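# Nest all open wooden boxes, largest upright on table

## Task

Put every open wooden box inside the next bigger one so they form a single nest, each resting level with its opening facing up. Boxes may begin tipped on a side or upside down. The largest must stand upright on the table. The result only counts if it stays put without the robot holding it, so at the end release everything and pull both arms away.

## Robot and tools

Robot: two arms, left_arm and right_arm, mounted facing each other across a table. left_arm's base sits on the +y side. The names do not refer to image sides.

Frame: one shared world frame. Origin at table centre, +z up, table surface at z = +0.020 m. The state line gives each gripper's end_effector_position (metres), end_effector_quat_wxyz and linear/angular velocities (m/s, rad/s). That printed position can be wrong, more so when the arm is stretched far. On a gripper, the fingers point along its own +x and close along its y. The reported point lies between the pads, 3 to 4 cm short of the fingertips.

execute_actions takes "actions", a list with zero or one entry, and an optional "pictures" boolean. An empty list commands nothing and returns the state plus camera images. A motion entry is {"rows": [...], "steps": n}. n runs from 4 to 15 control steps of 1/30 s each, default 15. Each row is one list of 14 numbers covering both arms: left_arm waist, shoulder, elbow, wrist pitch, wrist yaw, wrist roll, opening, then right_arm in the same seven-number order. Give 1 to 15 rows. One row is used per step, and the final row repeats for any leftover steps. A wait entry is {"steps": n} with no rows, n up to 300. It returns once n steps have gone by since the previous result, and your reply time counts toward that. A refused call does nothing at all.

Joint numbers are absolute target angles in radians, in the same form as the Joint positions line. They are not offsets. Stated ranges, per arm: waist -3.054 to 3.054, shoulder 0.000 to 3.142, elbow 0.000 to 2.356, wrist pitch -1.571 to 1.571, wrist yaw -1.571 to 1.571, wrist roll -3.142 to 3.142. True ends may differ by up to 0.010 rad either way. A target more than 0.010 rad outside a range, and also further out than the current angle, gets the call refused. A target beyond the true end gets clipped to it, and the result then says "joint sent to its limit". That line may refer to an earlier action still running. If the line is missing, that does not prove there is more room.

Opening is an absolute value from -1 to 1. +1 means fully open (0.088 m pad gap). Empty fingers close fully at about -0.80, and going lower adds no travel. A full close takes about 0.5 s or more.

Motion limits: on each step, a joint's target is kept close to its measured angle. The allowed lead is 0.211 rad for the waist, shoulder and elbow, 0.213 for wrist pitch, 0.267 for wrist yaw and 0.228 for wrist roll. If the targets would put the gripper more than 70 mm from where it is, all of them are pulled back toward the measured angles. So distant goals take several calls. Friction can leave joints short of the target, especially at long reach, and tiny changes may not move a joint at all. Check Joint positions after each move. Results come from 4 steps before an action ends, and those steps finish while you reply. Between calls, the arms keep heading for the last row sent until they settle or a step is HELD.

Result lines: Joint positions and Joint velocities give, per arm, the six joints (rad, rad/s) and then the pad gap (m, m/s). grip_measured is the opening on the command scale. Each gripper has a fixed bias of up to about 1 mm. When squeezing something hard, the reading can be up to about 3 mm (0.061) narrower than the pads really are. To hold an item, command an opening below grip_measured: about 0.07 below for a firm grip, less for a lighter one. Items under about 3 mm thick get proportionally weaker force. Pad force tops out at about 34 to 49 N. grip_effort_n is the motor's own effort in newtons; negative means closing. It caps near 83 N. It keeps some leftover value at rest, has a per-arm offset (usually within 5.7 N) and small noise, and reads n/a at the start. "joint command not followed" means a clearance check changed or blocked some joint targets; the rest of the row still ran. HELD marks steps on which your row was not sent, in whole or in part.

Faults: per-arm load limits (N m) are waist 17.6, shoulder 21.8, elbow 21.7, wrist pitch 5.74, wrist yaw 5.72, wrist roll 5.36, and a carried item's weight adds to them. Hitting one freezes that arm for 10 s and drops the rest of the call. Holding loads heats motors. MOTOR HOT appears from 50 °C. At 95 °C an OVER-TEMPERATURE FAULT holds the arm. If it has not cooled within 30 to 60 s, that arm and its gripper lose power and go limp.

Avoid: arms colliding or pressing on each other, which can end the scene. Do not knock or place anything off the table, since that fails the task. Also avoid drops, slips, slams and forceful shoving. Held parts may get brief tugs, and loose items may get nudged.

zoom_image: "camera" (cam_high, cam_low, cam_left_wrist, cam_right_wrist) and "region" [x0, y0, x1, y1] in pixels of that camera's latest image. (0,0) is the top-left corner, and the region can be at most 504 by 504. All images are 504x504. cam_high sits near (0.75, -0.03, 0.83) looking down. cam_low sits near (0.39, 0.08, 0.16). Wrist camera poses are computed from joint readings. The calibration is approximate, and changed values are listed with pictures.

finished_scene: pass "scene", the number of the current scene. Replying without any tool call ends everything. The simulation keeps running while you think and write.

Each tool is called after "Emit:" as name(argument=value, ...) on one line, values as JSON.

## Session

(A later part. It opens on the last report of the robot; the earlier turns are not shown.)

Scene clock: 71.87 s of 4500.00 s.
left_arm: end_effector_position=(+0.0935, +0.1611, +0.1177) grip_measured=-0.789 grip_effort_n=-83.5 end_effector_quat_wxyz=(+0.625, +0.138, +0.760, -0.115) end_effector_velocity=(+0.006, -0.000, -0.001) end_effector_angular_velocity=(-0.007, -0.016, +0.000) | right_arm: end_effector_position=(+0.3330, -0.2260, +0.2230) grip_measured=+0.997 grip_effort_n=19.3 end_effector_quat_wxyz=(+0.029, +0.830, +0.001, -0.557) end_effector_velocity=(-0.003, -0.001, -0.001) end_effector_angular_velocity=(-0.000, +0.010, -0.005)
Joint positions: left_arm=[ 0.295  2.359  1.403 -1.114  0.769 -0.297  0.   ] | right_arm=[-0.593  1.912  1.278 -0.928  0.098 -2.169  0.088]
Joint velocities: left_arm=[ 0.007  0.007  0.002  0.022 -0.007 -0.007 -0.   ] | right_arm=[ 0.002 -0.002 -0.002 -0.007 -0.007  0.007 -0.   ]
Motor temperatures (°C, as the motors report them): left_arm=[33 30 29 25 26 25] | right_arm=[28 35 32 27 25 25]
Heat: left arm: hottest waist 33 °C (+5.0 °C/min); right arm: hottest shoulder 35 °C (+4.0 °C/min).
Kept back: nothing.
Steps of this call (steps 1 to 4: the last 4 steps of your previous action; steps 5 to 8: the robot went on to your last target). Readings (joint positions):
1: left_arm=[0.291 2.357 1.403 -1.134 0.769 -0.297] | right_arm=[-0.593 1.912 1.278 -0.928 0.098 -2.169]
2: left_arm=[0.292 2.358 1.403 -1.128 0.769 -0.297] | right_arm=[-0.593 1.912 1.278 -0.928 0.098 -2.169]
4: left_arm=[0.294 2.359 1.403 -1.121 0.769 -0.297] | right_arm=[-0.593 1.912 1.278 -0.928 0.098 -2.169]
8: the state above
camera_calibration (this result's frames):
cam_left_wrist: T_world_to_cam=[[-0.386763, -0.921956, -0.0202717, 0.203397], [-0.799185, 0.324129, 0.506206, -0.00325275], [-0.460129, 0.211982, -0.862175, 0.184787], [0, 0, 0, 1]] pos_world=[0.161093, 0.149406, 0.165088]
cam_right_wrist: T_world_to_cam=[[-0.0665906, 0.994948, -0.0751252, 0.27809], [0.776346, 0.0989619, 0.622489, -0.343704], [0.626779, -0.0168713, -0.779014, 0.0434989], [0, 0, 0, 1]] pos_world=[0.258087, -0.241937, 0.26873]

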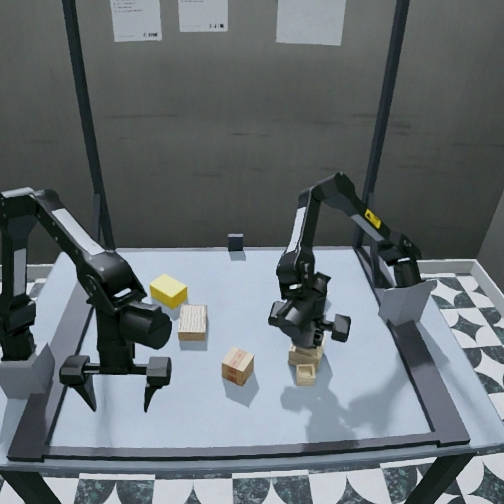

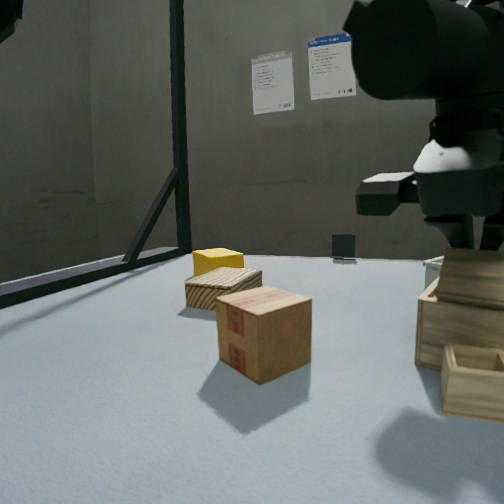

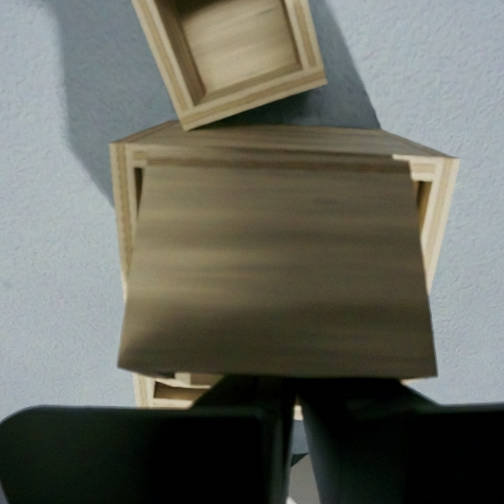

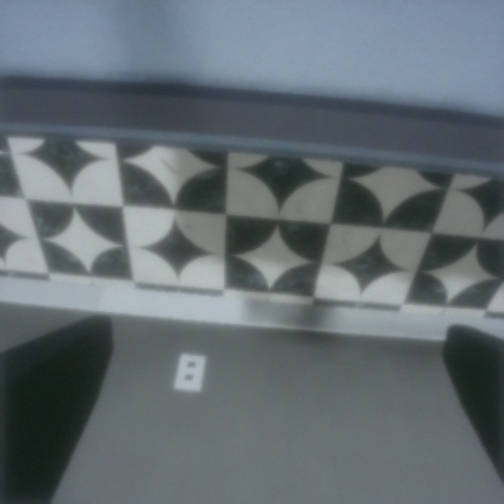

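Emit:
execute_actions(actions=[{"rows":[[0.295,2.35,1.403,-1.15,0.769,-0.297,-1,-0.593,1.912,1.278,-0.928,0.098,-2.169,1],[0.295,2.35,1.403,-1.15,0.769,-0.297,-1,-0.593,1.912,1.278,-0.928,0.098,-2.169,1],[0.295,2.35,1.403,-1.15,0.769,-0.297,-1,-0.593,1.912,1.278,-0.928,0.098,-2.169,1],[0.295,2.35,1.403,-1.15,0.769,-0.297,-1,-0.593,1.912,1.278,-0.928,0.098,-2.169,1],[0.33,2.26,1.403,-1.17,0.769,0.3,0.1,-0.593,1.912,1.278,-0.928,0.098,-2.169,1]],"steps":15}])

Emit:
execute_actions(actions=[{"rows":[[0.33,2.26,1.403,-1.17,0.769,1.31,0.1,-0.593,1.912,1.278,-0.928,0.098,-2.169,1]],"steps":15}])

Emit:
execute_actions(actions=[{"steps":15}], pictures=true)

Scene clock: 72.57 s of 4500.00 s.
left_arm: end_effector_position=(+0.0842, +0.1568, +0.1421) grip_measured=-0.114 grip_effort_n=82.6 end_effector_quat_wxyz=(+0.605, +0.228, +0.724, -0.241) end_effector_velocity=(-0.023, -0.022, +0.079) end_effector_angular_velocity=(-0.373, -0.056, -1.482) | right_arm: end_effector_position=(+0.3330, -0.2260, +0.2230) grip_measured=+0.997 grip_effort_n=19.3 end_effector_quat_wxyz=(+0.029, +0.830, +0.001, -0.557) end_effector_velocity=(-0.001, -0.000, +0.003) end_effector_angular_velocity=(+0.004, +0.005, +0.006)
Joint positions: left_arm=[ 0.321  2.286  1.401 -1.162  0.769  0.021  0.033] | right_arm=[-0.593  1.912  1.278 -0.928  0.098 -2.169  0.088]
Joint velocities: left_arm=[ 0.081 -0.247 -0.002 -0.081 -0.007  1.458  0.083] | right_arm=[-0.002 -0.007  0.002 -0.007 -0.007 -0.007 -0.   ]
Motor temperatures (°C, as the motors report them): left_arm=[33 30 29 25 26 25] | right_arm=[28 35 32 27 25 25]
Heat: left arm: hottest waist 33 °C (+5.0 °C/min); right arm: hottest shoulder 35 °C (+4.0 °C/min).
Steps of this call (steps 1 to 10: the robot went on to your last target; steps 11 to 21: the first 11 steps of this action). Readings (joint positions):
11: left_arm=[0.297 2.359 1.403 -1.112 0.769 -0.297] | right_arm=[-0.593 1.912 1.278 -0.928 0.098 -2.169]
12: left_arm=[0.297 2.359 1.403 -1.117 0.769 -0.297] | right_arm=[-0.593 1.912 1.278 -0.928 0.098 -2.169]
14: left_arm=[0.297 2.359 1.403 -1.132 0.772 -0.297] | right_arm=[-0.593 1.912 1.278 -0.928 0.098 -2.169]
18: left_arm=[0.308 2.322 1.401 -1.156 0.769 -0.125] | right_arm=[-0.593 1.912 1.278 -0.928 0.098 -2.169]
21: the state above

Scene clock: 73.07 s of 4500.00 s.
left_arm: end_effector_position=(+0.0829, +0.1560, +0.1460) grip_measured=-0.105 grip_effort_n=83.0 end_effector_quat_wxyz=(+0.493, +0.421, +0.596, -0.474) end_effector_velocity=(-0.004, +0.005, -0.001) end_effector_angular_velocity=(-0.204, +0.058, -1.381) | right_arm: end_effector_position=(+0.3330, -0.2260, +0.2230) grip_measured=+0.997 grip_effort_n=18.8 end_effector_quat_wxyz=(+0.029, +0.830, +0.001, -0.557) end_effector_velocity=(-0.003, -0.000, +0.000) end_effector_angular_velocity=(+0.001, +0.021, +0.021)
Joint positions: left_arm=[ 0.325  2.275  1.401 -1.168  0.768  0.72   0.034] | right_arm=[-0.593  1.912  1.278 -0.928  0.098 -2.169  0.088]
Joint velocities: left_arm=[-0.002 -0.002 -0.007 -0.022 -0.007  1.414 -0.   ] | right_arm=[-0.002 -0.007 -0.002 -0.007 -0.022 -0.022 -0.   ]
Motor temperatures (°C, as the motors report them): left_arm=[33 30 29 25 26 25] | right_arm=[28 35 32 27 25 25]
Heat: left arm: hottest waist 33 °C (+5.1 °C/min); right arm: hottest shoulder 35 °C (+4.1 °C/min).
Steps of this call (steps 1 to 4: the last 4 steps of your previous action; steps 5 to 15: the first 11 steps of this action). Readings (joint positions):
5: left_arm=[0.325 2.275 1.401 -1.167 0.768 0.232] | right_arm=[-0.593 1.912 1.278 -0.928 0.098 -2.169]
6: left_arm=[0.325 2.275 1.401 -1.167 0.768 0.283] | right_arm=[-0.593 1.912 1.278 -0.928 0.098 -2.169]
8: left_arm=[0.325 2.275 1.401 -1.168 0.768 0.380] | right_arm=[-0.593 1.912 1.278 -0.928 0.098 -2.169]
12: left_arm=[0.325 2.275 1.401 -1.168 0.768 0.574] | right_arm=[-0.593 1.912 1.278 -0.928 0.098 -2.169]
15: the state above

Scene clock: 73.57 s of 4500.00 s.
left_arm: end_effector_position=(+0.0835, +0.1565, +0.1469) grip_measured=-0.105 grip_effort_n=83.0 end_effector_quat_wxyz=(+0.360, +0.540, +0.443, -0.619) end_effector_velocity=(-0.001, +0.003, +0.001) end_effector_angular_velocity=(-0.016, -0.004, -0.228) | right_arm: end_effector_position=(+0.3330, -0.2260, +0.2230) grip_measured=+0.997 grip_effort_n=19.8 end_effector_quat_wxyz=(+0.029, +0.830, +0.001, -0.557) end_effector_velocity=(+0.002, -0.004, +0.001) end_effector_angular_velocity=(-0.019, -0.015, -0.001)
Joint positions: left_arm=[ 0.328  2.274  1.401 -1.169  0.766  1.276  0.034] | right_arm=[-0.593  1.912  1.278 -0.928  0.098 -2.169  0.088]
Joint velocities: left_arm=[-0.002 -0.007 -0.002 -0.007 -0.022  0.227  0.   ] | right_arm=[-0.002 -0.002 -0.002 -0.007  0.022 -0.007 -0.   ]
Motor temperatures (°C, as the motors report them): left_arm=[33 30 29 25 26 25] | right_arm=[28 35 32 27 25 25]
Heat: left arm: hottest waist 33 °C (+5.0 °C/min); right arm: hottest shoulder 35 °C (+4.0 °C/min).
Kept back: nothing.
Steps of this call (steps 1 to 4: the last 4 steps of your previous action; steps 5 to 15: the robot went on to your last target). Readings (joint positions):
1: left_arm=[0.325 2.275 1.401 -1.168 0.768 0.768] | right_arm=[-0.593 1.912 1.278 -0.928 0.098 -2.169]
2: left_arm=[0.326 2.275 1.401 -1.169 0.768 0.816] | right_arm=[-0.593 1.912 1.278 -0.928 0.098 -2.169]
4: left_arm=[0.326 2.274 1.401 -1.169 0.768 0.913] | right_arm=[-0.593 1.912 1.278 -0.928 0.098 -2.169]
8: left_arm=[0.328 2.274 1.401 -1.169 0.767 1.106] | right_arm=[-0.593 1.912 1.278 -0.928 0.098 -2.169]
15: the state above
camera_calibration (this result's frames):
cam_left_wrist: T_world_to_cam=[[-0.916195, 0.378898, 0.130468, 0.01433], [0.400732, 0.86619, 0.298544, -0.179101], [0.000107341, 0.325807, -0.945436, 0.162313], [0, 0, 0, 1]] pos_world=[0.0848833, 0.0968235, 0.205056]
cam_right_wrist: T_world_to_cam=[[-0.0665906, 0.994948, -0.0751252, 0.27809], [0.776346, 0.0989619, 0.622489, -0.343704], [0.626779, -0.0168713, -0.779014, 0.0434989], [0, 0, 0, 1]] pos_world=[0.258087, -0.241937, 0.26873]

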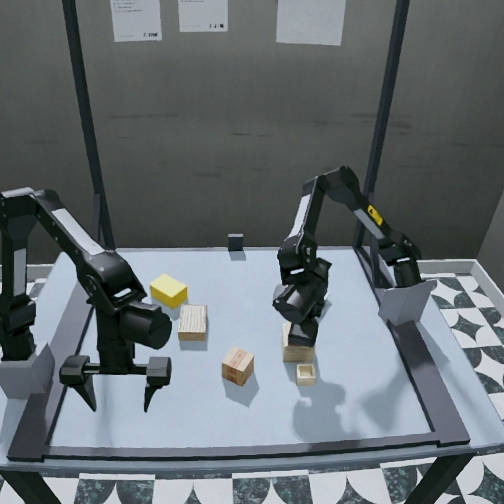

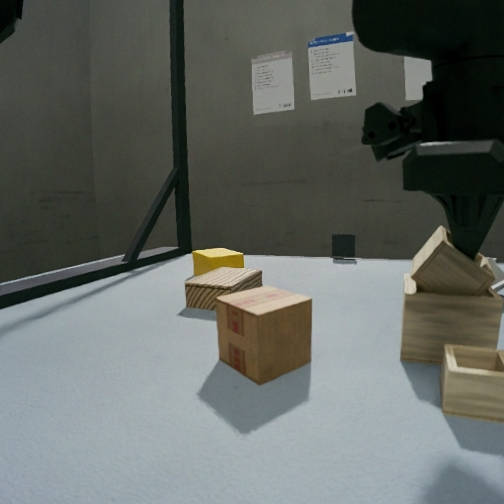

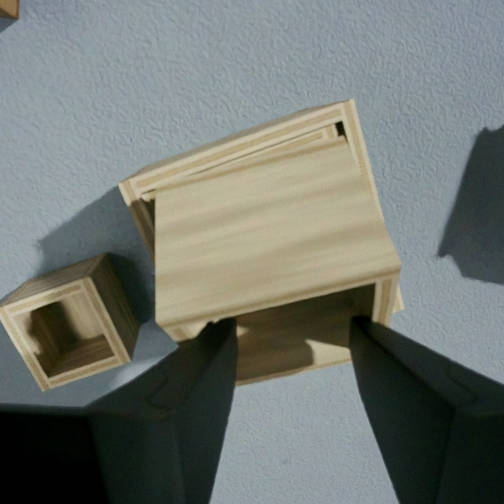

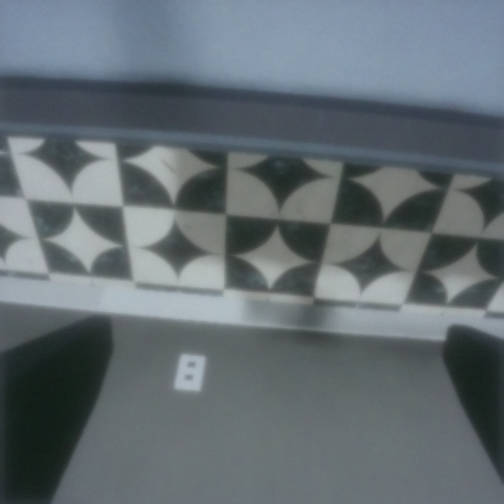

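Emit:
execute_actions(actions=[{"rows":[[0.345,2.17,1.403,-1.19,0.769,1.276,0.1,-0.593,1.912,1.278,-0.928,0.098,-2.169,1]],"steps":15}])

Emit:
execute_actions(actions=[{"rows":[[0.345,2.17,1.403,-1.19,0.769,1.05,0.1,-0.593,1.912,1.278,-0.928,0.098,-2.169,1]],"steps":12}], pictures=true)

Scene clock: 74.13 s of 4500.00 s.
left_arm: end_effector_position=(+0.0710, +0.1460, +0.1720) grip_measured=-0.105 grip_effort_n=83.0 end_effector_quat_wxyz=(+0.369, +0.554, +0.407, -0.625) end_effector_velocity=(+0.000, +0.003, -0.001) end_effector_angular_velocity=(+0.025, -0.009, +0.023) | right_arm: end_effector_position=(+0.3330, -0.2260, +0.2230) grip_measured=+0.997 grip_effort_n=19.3 end_effector_quat_wxyz=(+0.029, +0.830, +0.001, -0.557) end_effector_velocity=(+0.000, +0.001, +0.000) end_effector_angular_velocity=(+0.013, +0.002, -0.006)
Joint positions: left_arm=[ 0.339  2.181  1.401 -1.187  0.767  1.281  0.034] | right_arm=[-0.593  1.912  1.278 -0.928  0.098 -2.169  0.088]
Joint velocities: left_arm=[-0.002 -0.002 -0.002 -0.007 -0.022 -0.022 -0.001] | right_arm=[-0.002 -0.002 -0.002  0.007 -0.007  0.007 -0.   ]
Motor temperatures (°C, as the motors report them): left_arm=[33 31 29 25 26 25] | right_arm=[28 35 32 27 25 25]
Heat: left arm: hottest waist 33 °C (+5.1 °C/min); right arm: hottest shoulder 35 °C (+4.1 °C/min).
Steps of this call (steps 1 to 6: the robot went on to your last target; steps 7 to 17: the first 11 steps of this action). Readings (joint positions):
7: left_arm=[0.329 2.267 1.401 -1.169 0.766 1.300] | right_arm=[-0.593 1.912 1.278 -0.928 0.098 -2.169]
8: left_arm=[0.330 2.258 1.400 -1.173 0.765 1.297] | right_arm=[-0.593 1.912 1.278 -0.928 0.098 -2.169]
10: left_arm=[0.332 2.231 1.399 -1.181 0.765 1.290] | right_arm=[-0.593 1.912 1.278 -0.928 0.098 -2.169]
14: left_arm=[0.338 2.185 1.401 -1.185 0.767 1.283] | right_arm=[-0.593 1.912 1.278 -0.928 0.098 -2.169]
17: the state above

Scene clock: 74.53 s of 4500.00 s.
left_arm: end_effector_position=(+0.0709, +0.1463, +0.1721) grip_measured=-0.105 grip_effort_n=83.0 end_effector_quat_wxyz=(+0.422, +0.514, +0.468, -0.582) end_effector_velocity=(-0.003, +0.000, -0.000) end_effector_angular_velocity=(+0.026, +0.011, +0.229) | right_arm: end_effector_position=(+0.3330, -0.2260, +0.2230) grip_measured=+0.997 grip_effort_n=19.3 end_effector_quat_wxyz=(+0.029, +0.830, +0.001, -0.557) end_effector_velocity=(-0.004, -0.005, -0.001) end_effector_angular_velocity=(-0.013, +0.031, +0.012)
Joint positions: left_arm=[ 0.339  2.181  1.401 -1.188  0.767  1.082  0.034] | right_arm=[-0.593  1.912  1.278 -0.928  0.098 -2.169  0.088]
Joint velocities: left_arm=[-0.002 -0.002 -0.002 -0.007  0.007 -0.227 -0.   ] | right_arm=[-0.007 -0.007 -0.007 -0.022 -0.022 -0.022 -0.   ]
Motor temperatures (°C, as the motors report them): left_arm=[33 31 29 25 26 25] | right_arm=[28 35 32 27 25 25]
Heat: left arm: hottest waist 33 °C (+5.0 °C/min); right arm: hottest shoulder 35 °C (+4.0 °C/min).
Steps of this call (steps 1 to 4: the last 4 steps of your previous action; steps 5 to 12: the first 8 steps of this action). Readings (joint positions):
5: left_arm=[0.339 2.181 1.401 -1.188 0.767 1.252] | right_arm=[-0.593 1.912 1.278 -0.928 0.098 -2.169]
6: left_arm=[0.339 2.181 1.401 -1.188 0.767 1.202] | right_arm=[-0.593 1.912 1.278 -0.928 0.098 -2.169]
8: left_arm=[0.339 2.181 1.401 -1.188 0.767 1.139] | right_arm=[-0.593 1.912 1.278 -0.928 0.098 -2.169]
12: the state above
camera_calibration (this result's frames):
cam_left_wrist: T_world_to_cam=[[-0.968309, 0.236198, 0.0811716, 0.0363898], [0.249699, 0.922464, 0.294467, -0.169507], [-0.00532555, 0.305403, -0.952208, 0.194025], [0, 0, 0, 1]] pos_world=[0.0785956, 0.0885131, 0.231713]
cam_right_wrist: T_world_to_cam=[[-0.0665906, 0.994948, -0.0751252, 0.27809], [0.776346, 0.0989619, 0.622489, -0.343704], [0.626779, -0.0168713, -0.779014, 0.0434989], [0, 0, 0, 1]] pos_world=[0.258087, -0.241937, 0.26873]

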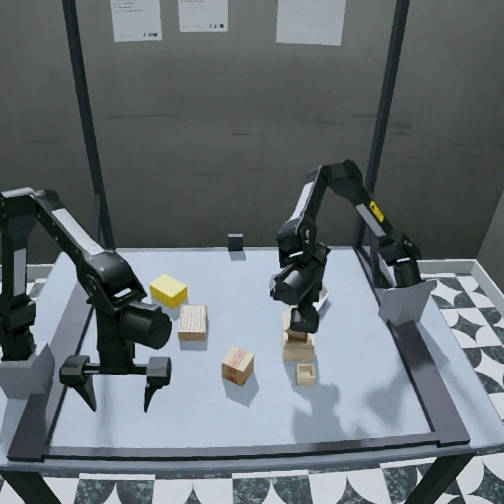

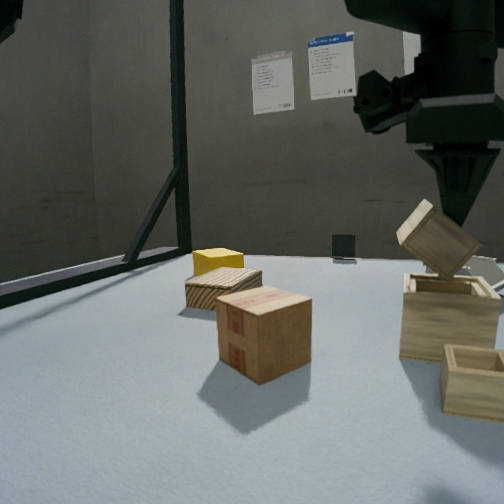

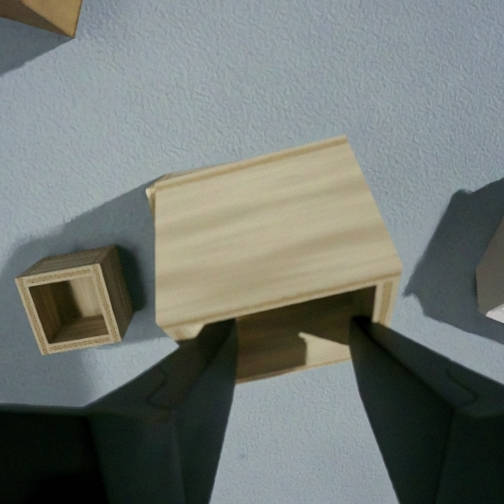

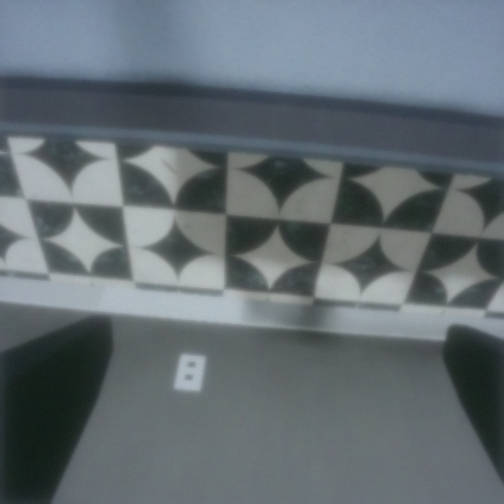

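Emit:
execute_actions(actions=[{"rows":[[0.25,2.10,1.42,-1.25,0.767,1.08,0.1,-0.593,1.912,1.278,-0.928,0.098,-2.169,1],[0.25,2.10,1.42,-1.25,0.767,1.08,0.1,-0.593,1.912,1.278,-0.928,0.098,-2.169,1],[0.25,2.10,1.42,-1.25,0.767,1.08,0.1,-0.593,1.912,1.278,-0.928,0.098,-2.169,1],[0.25,2.10,1.42,-1.25,0.767,1.08,0.1,-0.593,1.912,1.278,-0.928,0.098,-2.169,1],[0.25,2.10,1.42,-1.25,0.767,1.08,0.1,-0.593,1.912,1.278,-0.928,0.098,-2.169,1],[0.12,2.10,1.50,-1.45,0.767,1.0,0.1,-0.593,1.912,1.278,-0.928,0.098,-2.169,1]],"steps":15}])

Emit:
execute_actions(actions=[{"steps":12}], pictures=true)

Scene clock: 76.23 s of 4500.00 s.
left_arm: end_effector_position=(-0.0115, +0.1307, +0.1618) grip_measured=-0.105 grip_effort_n=83.0 end_effector_quat_wxyz=(+0.345, +0.537, +0.521, -0.567) end_effector_velocity=(-0.165, -0.014, -0.045) end_effector_angular_velocity=(+0.409, +0.156, -0.102) | right_arm: end_effector_position=(+0.3330, -0.2260, +0.2230) grip_measured=+0.997 grip_effort_n=19.8 end_effector_quat_wxyz=(+0.029, +0.830, +0.001, -0.557) end_effector_velocity=(-0.001, -0.002, -0.000) end_effector_angular_velocity=(+0.001, +0.010, -0.010)
Joint positions: left_arm=[ 0.139  2.112  1.477 -1.4    0.767  1.019  0.034] | right_arm=[-0.593  1.912  1.278 -0.928  0.098 -2.169  0.088]
Joint velocities: left_arm=[-0.452 -0.061  0.159 -0.388  0.007 -0.125 -0.   ] | right_arm=[-0.002 -0.002 -0.002 -0.007 -0.007  0.007 -0.   ]
Motor temperatures (°C, as the motors report them): left_arm=[33 31 29 25 26 25] | right_arm=[28 35 32 27 25 25]
Heat: left arm: hottest waist 33 °C (+5.1 °C/min); right arm: hottest shoulder 35 °C (+4.1 °C/min).
Steps of this call (steps 1 to 4: the last 4 steps of your previous action; steps 5 to 30: the robot went on to your last target; steps 31 to 40: nothing new was sent; steps 41 to 51: the first 11 steps of this action). Readings (joint positions):
41: left_arm=[0.337 2.177 1.401 -1.192 0.767 1.053] | right_arm=[-0.593 1.912 1.278 -0.928 0.098 -2.169]
42: left_arm=[0.328 2.170 1.402 -1.206 0.766 1.057] | right_arm=[-0.593 1.912 1.278 -0.928 0.098 -2.169]
44: left_arm=[0.295 2.149 1.403 -1.227 0.766 1.065] | right_arm=[-0.593 1.912 1.278 -0.928 0.098 -2.169]
48: left_arm=[0.210 2.122 1.451 -1.340 0.765 1.039] | right_arm=[-0.593 1.912 1.278 -0.928 0.098 -2.169]
51: the state above

Scene clock: 76.63 s of 4500.00 s.
left_arm: end_effector_position=(-0.0219, +0.1318, +0.1619) grip_measured=-0.105 grip_effort_n=83.0 end_effector_quat_wxyz=(+0.338, +0.534, +0.538, -0.557) end_effector_velocity=(-0.001, +0.005, +0.001) end_effector_angular_velocity=(+0.032, -0.008, +0.014) | right_arm: end_effector_position=(+0.3330, -0.2260, +0.2230) grip_measured=+0.997 grip_effort_n=19.3 end_effector_quat_wxyz=(+0.029, +0.830, +0.001, -0.557) end_effector_velocity=(-0.001, -0.006, -0.000) end_effector_angular_velocity=(-0.018, +0.005, -0.016)
Joint positions: left_arm=[ 0.119  2.11   1.492 -1.446  0.767  1.003  0.034] | right_arm=[-0.593  1.912  1.278 -0.928  0.098 -2.169  0.088]
Joint velocities: left_arm=[-0.002 -0.002 -0.002 -0.022 -0.022 -0.007  0.   ] | right_arm=[-0.002 -0.002 -0.002 -0.022  0.007  0.007  0.   ]
Motor temperatures (°C, as the motors report them): left_arm=[33 31 29 25 26 25] | right_arm=[28 35 32 27 25 25]
Heat: left arm: hottest waist 33 °C (+5.0 °C/min); right arm: hottest shoulder 35 °C (+4.0 °C/min).
Kept back: nothing.
Steps of this call (steps 1 to 4: the last 4 steps of your previous action; steps 5 to 12: the robot went on to your last target). Readings (joint positions):
1: left_arm=[0.127 2.110 1.482 -1.412 0.767 1.016] | right_arm=[-0.593 1.912 1.278 -0.928 0.098 -2.169]
2: left_arm=[0.121 2.110 1.485 -1.421 0.767 1.013] | right_arm=[-0.593 1.912 1.278 -0.928 0.098 -2.169]
4: left_arm=[0.118 2.110 1.487 -1.432 0.767 1.008] | right_arm=[-0.593 1.912 1.278 -0.928 0.098 -2.169]
8: left_arm=[0.119 2.110 1.490 -1.442 0.767 1.005] | right_arm=[-0.593 1.912 1.278 -0.928 0.098 -2.169]
12: the state above
camera_calibration (this result's frames):
cam_left_wrist: T_world_to_cam=[[-0.949514, 0.227858, 0.21565, -0.0694569], [0.304013, 0.837997, 0.453142, -0.14335], [-0.0774616, 0.495824, -0.864961, 0.147485], [0, 0, 0, 1]] pos_world=[-0.0109456, 0.0628266, 0.207505]
cam_right_wrist: T_world_to_cam=[[-0.0665906, 0.994948, -0.0751252, 0.27809], [0.776346, 0.0989619, 0.622489, -0.343704], [0.626779, -0.0168713, -0.779014, 0.0434989], [0, 0, 0, 1]] pos_world=[0.258087, -0.241937, 0.26873]

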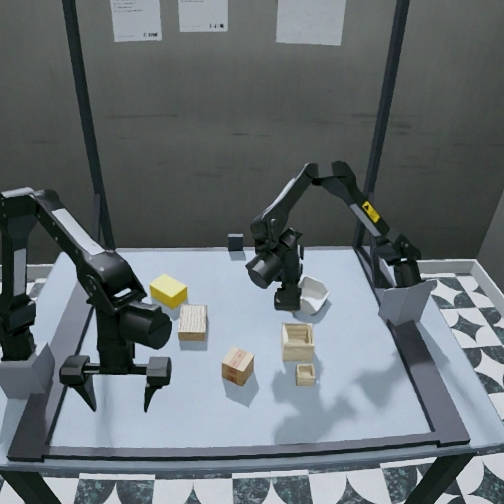

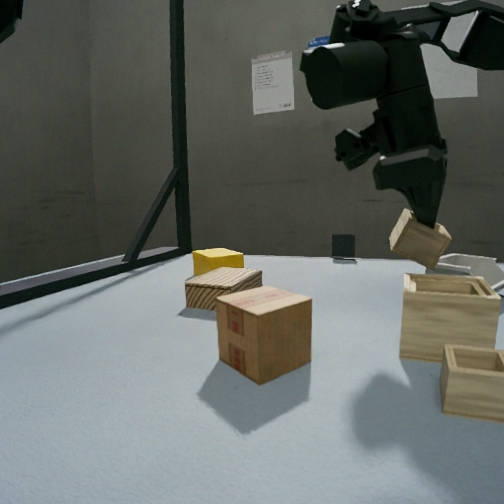

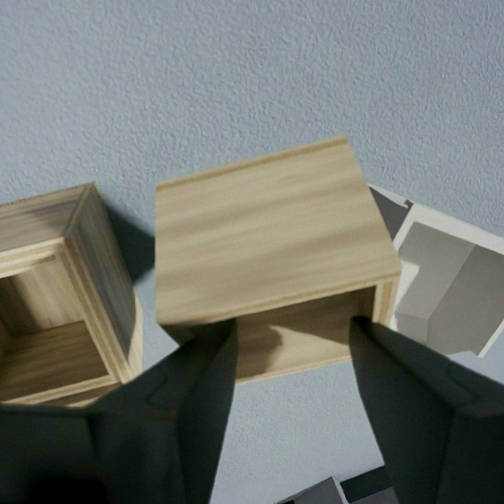

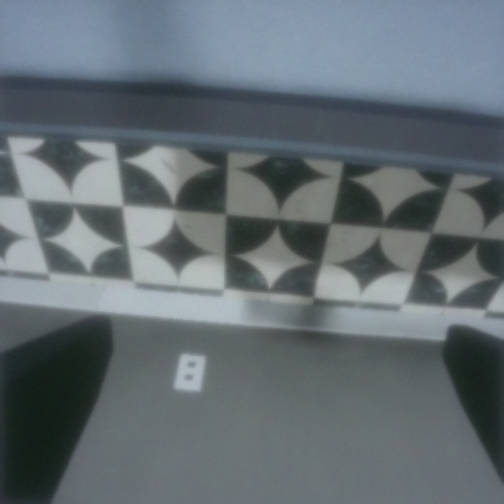

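Emit:
execute_actions(actions=[{"rows":[[-0.02,2.15,1.60,-1.56,0.767,0.95,0.1,-0.593,1.912,1.278,-0.928,0.098,-2.169,1]],"steps":15}])

Emit:
execute_actions(actions=[{"steps":8}], pictures=true)

Scene clock: 77.20 s of 4500.00 s.
left_arm: end_effector_position=(-0.0653, +0.1223, +0.1439) grip_measured=-0.105 grip_effort_n=83.0 end_effector_quat_wxyz=(+0.285, +0.556, +0.566, -0.538) end_effector_velocity=(+0.009, +0.006, +0.002) end_effector_angular_velocity=(+0.068, -0.012, +0.099) | right_arm: end_effector_position=(+0.3330, -0.2260, +0.2230) grip_measured=+0.997 grip_effort_n=19.3 end_effector_quat_wxyz=(+0.029, +0.830, +0.001, -0.557) end_effector_velocity=(-0.003, -0.001, -0.001) end_effector_angular_velocity=(-0.003, +0.023, +0.020)
Joint positions: left_arm=[-0.024  2.136  1.588 -1.551  0.767  0.956  0.034] | right_arm=[-0.593  1.912  1.278 -0.928  0.098 -2.169  0.088]
Joint velocities: left_arm=[ 0.022  0.046  0.027 -0.066 -0.022 -0.037  0.   ] | right_arm=[-0.002 -0.002 -0.002 -0.007 -0.022 -0.022 -0.   ]
Motor temperatures (°C, as the motors report them): left_arm=[33 31 29 25 26 25] | right_arm=[28 35 32 27 25 25]
Heat: left arm: hottest waist 33 °C (+5.1 °C/min); right arm: hottest shoulder 35 °C (+4.1 °C/min).
Steps of this call (steps 1 to 6: the robot went on to your last target; steps 7 to 17: the first 11 steps of this action). Readings (joint positions):
7: left_arm=[0.116 2.111 1.501 -1.459 0.764 0.997] | right_arm=[-0.593 1.912 1.278 -0.928 0.098 -2.169]
8: left_arm=[0.101 2.119 1.521 -1.487 0.762 0.985] | right_arm=[-0.593 1.912 1.278 -0.928 0.098 -2.169]
10: left_arm=[0.049 2.127 1.554 -1.513 0.763 0.972] | right_arm=[-0.593 1.912 1.278 -0.928 0.098 -2.169]
14: left_arm=[-0.020 2.131 1.583 -1.544 0.767 0.960] | right_arm=[-0.593 1.912 1.278 -0.928 0.098 -2.169]
17: the state above

Scene clock: 77.47 s of 4500.00 s.
left_arm: end_effector_position=(-0.0649, +0.1222, +0.1444) grip_measured=-0.105 grip_effort_n=83.0 end_effector_quat_wxyz=(+0.286, +0.554, +0.569, -0.536) end_effector_velocity=(-0.001, +0.001, +0.001) end_effector_angular_velocity=(+0.009, -0.006, +0.004) | right_arm: end_effector_position=(+0.3330, -0.2260, +0.2230) grip_measured=+0.997 grip_effort_n=18.8 end_effector_quat_wxyz=(+0.029, +0.830, +0.001, -0.557) end_effector_velocity=(-0.004, -0.004, -0.001) end_effector_angular_velocity=(-0.018, +0.018, +0.005)
Joint positions: left_arm=[-0.022  2.14   1.592 -1.557  0.767  0.953  0.034] | right_arm=[-0.593  1.912  1.278 -0.928  0.098 -2.169  0.088]
Joint velocities: left_arm=[-0.002 -0.002  0.002 -0.007 -0.007 -0.007 -0.   ] | right_arm=[ 0.002 -0.002 -0.002 -0.022 -0.007 -0.007 -0.   ]
Motor temperatures (°C, as the motors report them): left_arm=[33 31 29 25 26 25] | right_arm=[28 35 32 27 25 25]
Heat: left arm: hottest waist 33 °C (+5.0 °C/min); right arm: hottest shoulder 35 °C (+4.0 °C/min).
Kept back: nothing.
Steps of this call (steps 1 to 4: the last 4 steps of your previous action; steps 5 to 8: the robot went on to your last target). Readings (joint positions):
1: left_arm=[-0.023 2.138 1.589 -1.553 0.767 0.955] | right_arm=[-0.593 1.912 1.278 -0.928 0.098 -2.169]
2: left_arm=[-0.023 2.139 1.590 -1.554 0.767 0.955] | right_arm=[-0.593 1.912 1.278 -0.928 0.098 -2.169]
4: left_arm=[-0.022 2.140 1.591 -1.555 0.767 0.954] | right_arm=[-0.593 1.912 1.278 -0.928 0.098 -2.169]
8: the state above
camera_calibration (this result's frames):
cam_left_wrist: T_world_to_cam=[[-0.934419, 0.226328, 0.275023, -0.111748], [0.345366, 0.764534, 0.544251, -0.115809], [-0.0870853, 0.603542, -0.792561, 0.109528], [0, 0, 0, 1]] pos_world=[-0.0548843, 0.047727, 0.18057]
cam_right_wrist: T_world_to_cam=[[-0.0665906, 0.994948, -0.0751252, 0.27809], [0.776346, 0.0989619, 0.622489, -0.343704], [0.626779, -0.0168713, -0.779014, 0.0434989], [0, 0, 0, 1]] pos_world=[0.258087, -0.241937, 0.26873]

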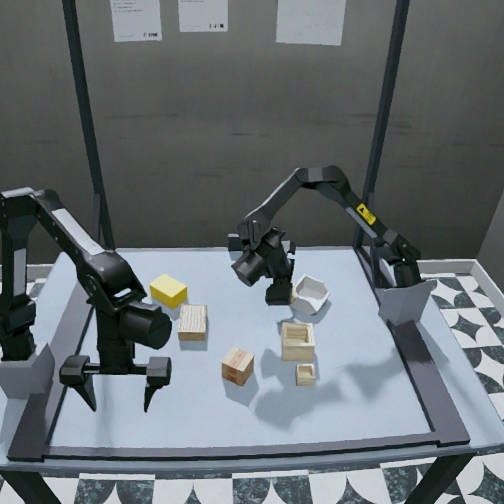

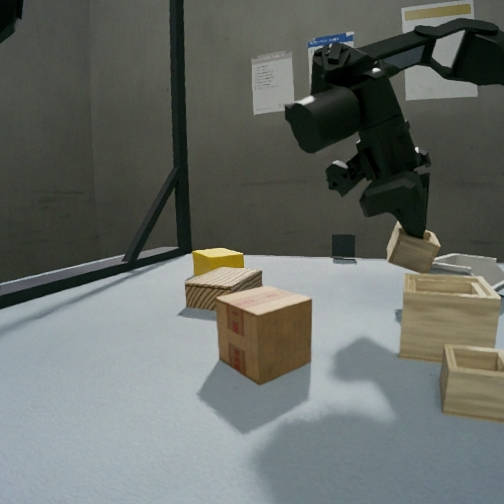

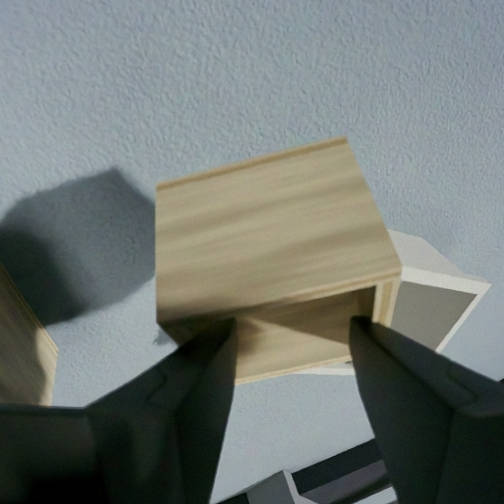

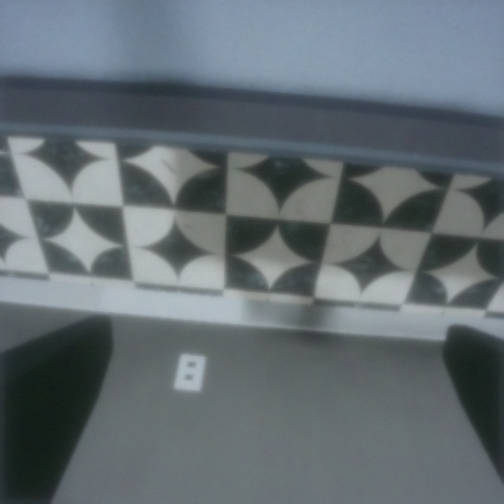

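Emit:
execute_actions(actions=[{"rows":[[-0.02,2.14,1.85,-1.56,0.767,0.95,0.1,-0.593,1.912,1.278,-0.928,0.098,-2.169,1],[-0.02,2.14,1.85,-1.56,0.767,0.95,0.1,-0.593,1.912,1.278,-0.928,0.098,-2.169,1],[-0.02,2.14,1.85,-1.56,0.767,0.95,0.1,-0.593,1.912,1.278,-0.928,0.098,-2.169,1],[-0.02,2.14,1.85,-1.56,0.767,0.95,0.1,-0.593,1.912,1.278,-0.928,0.098,-2.169,1],[-0.02,2.14,1.85,-1.56,0.767,0.95,0.1,-0.593,1.912,1.278,-0.928,0.098,-2.169,1],[-0.02,2.32,1.88,-1.56,0.767,0.95,0.1,-0.593,1.912,1.278,-0.928,0.098,-2.169,1]],"steps":15}])

Emit:
execute_actions(actions=[{"steps":10}], pictures=true)

Scene clock: 78.20 s of 4500.00 s.
left_arm: end_effector_position=(-0.0490, +0.0667, +0.1468) grip_measured=-0.105 grip_effort_n=83.0 end_effector_quat_wxyz=(+0.298, +0.573, +0.510, -0.568) end_effector_velocity=(+0.161, +0.068, -0.180) end_effector_angular_velocity=(+0.548, +0.093, +0.446) | right_arm: end_effector_position=(+0.3330, -0.2260, +0.2230) grip_measured=+0.997 grip_effort_n=19.3 end_effector_quat_wxyz=(+0.029, +0.830, +0.001, -0.557) end_effector_velocity=(-0.002, -0.002, +0.001) end_effector_angular_velocity=(-0.000, +0.008, +0.005)
Joint positions: left_arm=[-0.023  2.264  1.86  -1.558  0.77   0.952  0.034] | right_arm=[-0.593  1.912  1.278 -0.928  0.098 -2.169  0.088]
Joint velocities: left_arm=[-0.002  0.686 -0.007 -0.007 -0.095 -0.007 -0.   ] | right_arm=[-0.002 -0.007 -0.002 -0.007 -0.007 -0.007 -0.   ]
Motor temperatures (°C, as the motors report them): left_arm=[33 31 29 25 26 25] | right_arm=[28 35 32 27 25 25]
Heat: left arm: hottest waist 33 °C (+5.1 °C/min); right arm: hottest shoulder 35 °C (+4.1 °C/min).
Steps of this call (steps 1 to 11: the robot went on to your last target; steps 12 to 22: the first 11 steps of this action). Readings (joint positions):
12: left_arm=[-0.023 2.140 1.609 -1.565 0.764 0.953] | right_arm=[-0.593 1.912 1.278 -0.928 0.098 -2.169]
13: left_arm=[-0.023 2.146 1.644 -1.569 0.762 0.952] | right_arm=[-0.593 1.912 1.278 -0.928 0.098 -2.169]
15: left_arm=[-0.023 2.151 1.728 -1.554 0.762 0.952] | right_arm=[-0.593 1.912 1.278 -0.928 0.098 -2.169]
19: left_arm=[-0.023 2.191 1.846 -1.560 0.772 0.952] | right_arm=[-0.593 1.912 1.278 -0.928 0.098 -2.169]
22: the state above

Scene clock: 78.53 s of 4500.00 s.
left_arm: end_effector_position=(-0.0384, +0.0685, +0.1355) grip_measured=-0.105 grip_effort_n=83.0 end_effector_quat_wxyz=(+0.295, +0.569, +0.526, -0.559) end_effector_velocity=(-0.001, +0.003, -0.002) end_effector_angular_velocity=(+0.021, -0.007, +0.021) | right_arm: end_effector_position=(+0.3330, -0.2260, +0.2230) grip_measured=+0.997 grip_effort_n=19.3 end_effector_quat_wxyz=(+0.029, +0.830, +0.001, -0.557) end_effector_velocity=(+0.000, -0.004, -0.003) end_effector_angular_velocity=(-0.020, +0.003, -0.001)
Joint positions: left_arm=[-0.023  2.314  1.874 -1.559  0.767  0.952  0.034] | right_arm=[-0.593  1.912  1.278 -0.928  0.098 -2.169  0.088]
Joint velocities: left_arm=[-0.007  0.002 -0.002 -0.007 -0.007 -0.022 -0.   ] | right_arm=[-0.002  0.002 -0.007 -0.007  0.007 -0.007 -0.   ]
Motor temperatures (°C, as the motors report them): left_arm=[33 31 29 25 26 25] | right_arm=[28 35 32 27 25 25]
Heat: left arm: hottest waist 33 °C (+5.0 °C/min); right arm: hottest shoulder 35 °C (+4.0 °C/min).
Kept back: nothing.
Steps of this call (steps 1 to 4: the last 4 steps of your previous action; steps 5 to 10: the robot went on to your last target). Readings (joint positions):
1: left_arm=[-0.023 2.285 1.860 -1.558 0.768 0.952] | right_arm=[-0.593 1.912 1.278 -0.928 0.098 -2.169]
2: left_arm=[-0.023 2.301 1.860 -1.558 0.767 0.952] | right_arm=[-0.593 1.912 1.278 -0.928 0.098 -2.169]
4: left_arm=[-0.023 2.314 1.860 -1.558 0.767 0.952] | right_arm=[-0.593 1.912 1.278 -0.928 0.098 -2.169]
8: left_arm=[-0.023 2.314 1.873 -1.559 0.767 0.952] | right_arm=[-0.593 1.912 1.278 -0.928 0.098 -2.169]
10: the state above
camera_calibration (this result's frames):
cam_left_wrist: T_world_to_cam=[[-0.922308, 0.309268, 0.231735, -0.0717361], [0.385559, 0.777199, 0.497299, -0.0720622], [-0.0263057, 0.54801, -0.836058, 0.149155], [0, 0, 0, 1]] pos_world=[-0.0344549, -0.00354646, 0.177163]
cam_right_wrist: T_world_to_cam=[[-0.0665906, 0.994948, -0.0751252, 0.27809], [0.776346, 0.0989619, 0.622489, -0.343704], [0.626779, -0.0168713, -0.779014, 0.0434989], [0, 0, 0, 1]] pos_world=[0.258087, -0.241937, 0.26873]

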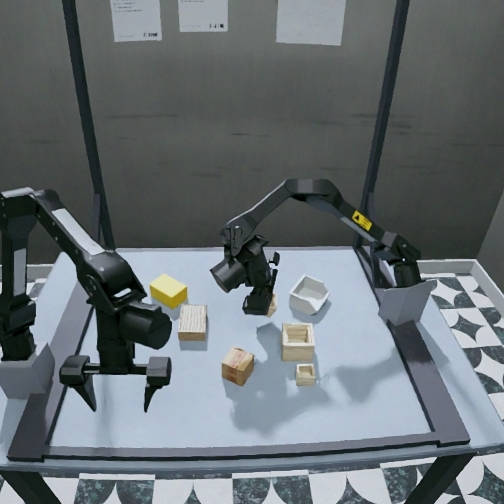

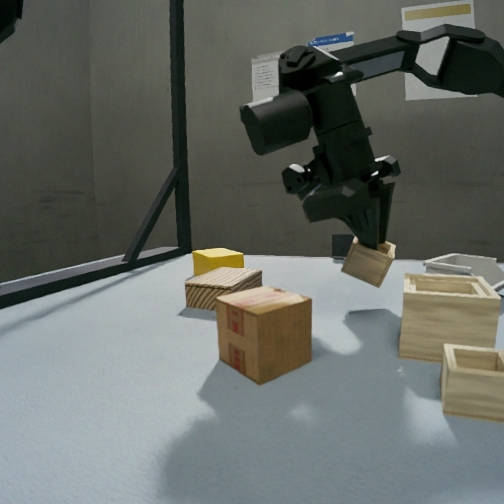

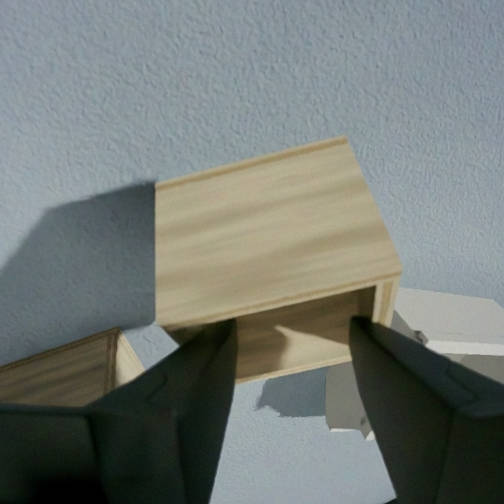

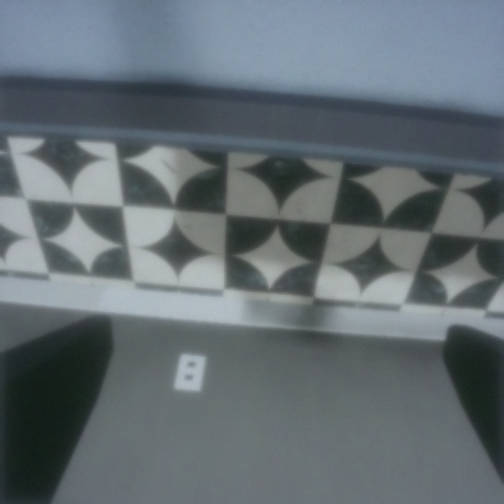

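Emit:
execute_actions(actions=[{"rows":[[-0.02,2.45,1.88,-1.56,0.767,0.95,0.1,-0.593,1.912,1.278,-0.928,0.098,-2.169,1]],"steps":15}], pictures=true)

Scene clock: 79.00 s of 4500.00 s.
left_arm: end_effector_position=(-0.0115, +0.0814, +0.1068) grip_measured=-0.105 grip_effort_n=83.0 end_effector_quat_wxyz=(+0.289, +0.549, +0.575, -0.534) end_effector_velocity=(-0.011, +0.004, -0.006) end_effector_angular_velocity=(+0.045, +0.001, +0.008) | right_arm: end_effector_position=(+0.3330, -0.2260, +0.2230) grip_measured=+0.997 grip_effort_n=19.3 end_effector_quat_wxyz=(+0.029, +0.830, +0.001, -0.557) end_effector_velocity=(+0.000, -0.001, +0.003) end_effector_angular_velocity=(+0.005, +0.005, +0.002)
Joint positions: left_arm=[-0.015  2.435  1.879 -1.561  0.769  0.952  0.034] | right_arm=[-0.593  1.912  1.278 -0.928  0.098 -2.169  0.088]
Joint velocities: left_arm=[-0.032 -0.002 -0.002 -0.022 -0.007 -0.022  0.   ] | right_arm=[-0.007 -0.007  0.002 -0.007 -0.007 -0.007 -0.   ]
Motor temperatures (°C, as the motors report them): left_arm=[33 31 29 25 26 25] | right_arm=[28 35 32 27 25 25]
Heat: left arm: hottest waist 33 °C (+5.0 °C/min); right arm: hottest shoulder 35 °C (+4.0 °C/min).
Steps of this call (steps 1 to 3: the robot went on to your last target; steps 4 to 14: the first 11 steps of this action). Readings (joint positions):
4: left_arm=[-0.023 2.323 1.874 -1.560 0.767 0.952] | right_arm=[-0.593 1.912 1.278 -0.928 0.098 -2.169]
5: left_arm=[-0.023 2.338 1.881 -1.563 0.768 0.952] | right_arm=[-0.593 1.912 1.278 -0.928 0.098 -2.169]
7: left_arm=[-0.023 2.373 1.886 -1.560 0.769 0.952] | right_arm=[-0.593 1.912 1.278 -0.928 0.098 -2.169]
11: left_arm=[-0.020 2.435 1.879 -1.563 0.772 0.952] | right_arm=[-0.593 1.912 1.278 -0.928 0.098 -2.169]
14: the state above
camera_calibration (this result's frames):
cam_left_wrist: T_world_to_cam=[[-0.937305, 0.210082, 0.278074, -0.0412554], [0.33411, 0.768651, 0.545478, -0.0831811], [-0.0991466, 0.604187, -0.790651, 0.10858], [0, 0, 0, 1]] pos_world=[-0.000111926, 0.00700181, 0.142694]
cam_right_wrist: T_world_to_cam=[[-0.0665906, 0.994948, -0.0751252, 0.27809], [0.776346, 0.0989619, 0.622489, -0.343704], [0.626779, -0.0168713, -0.779014, 0.0434989], [0, 0, 0, 1]] pos_world=[0.258087, -0.241937, 0.26873]

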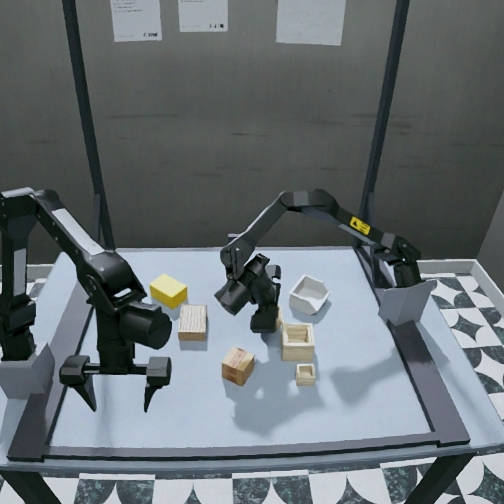

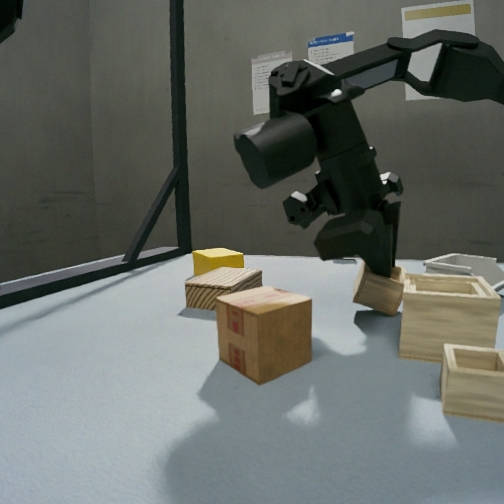

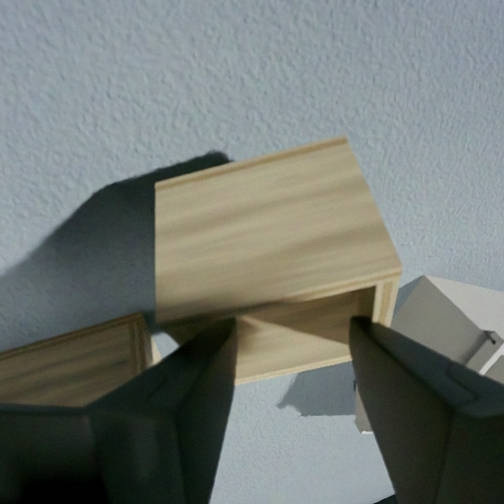

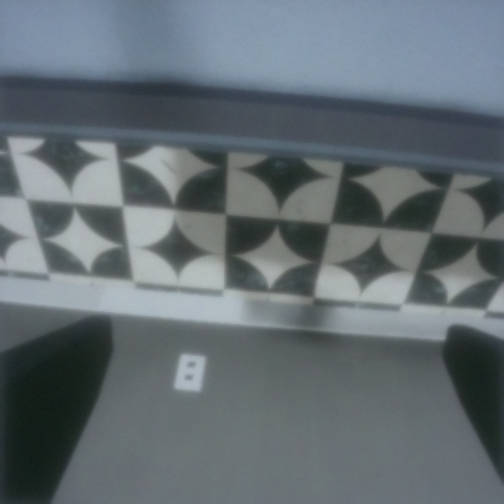

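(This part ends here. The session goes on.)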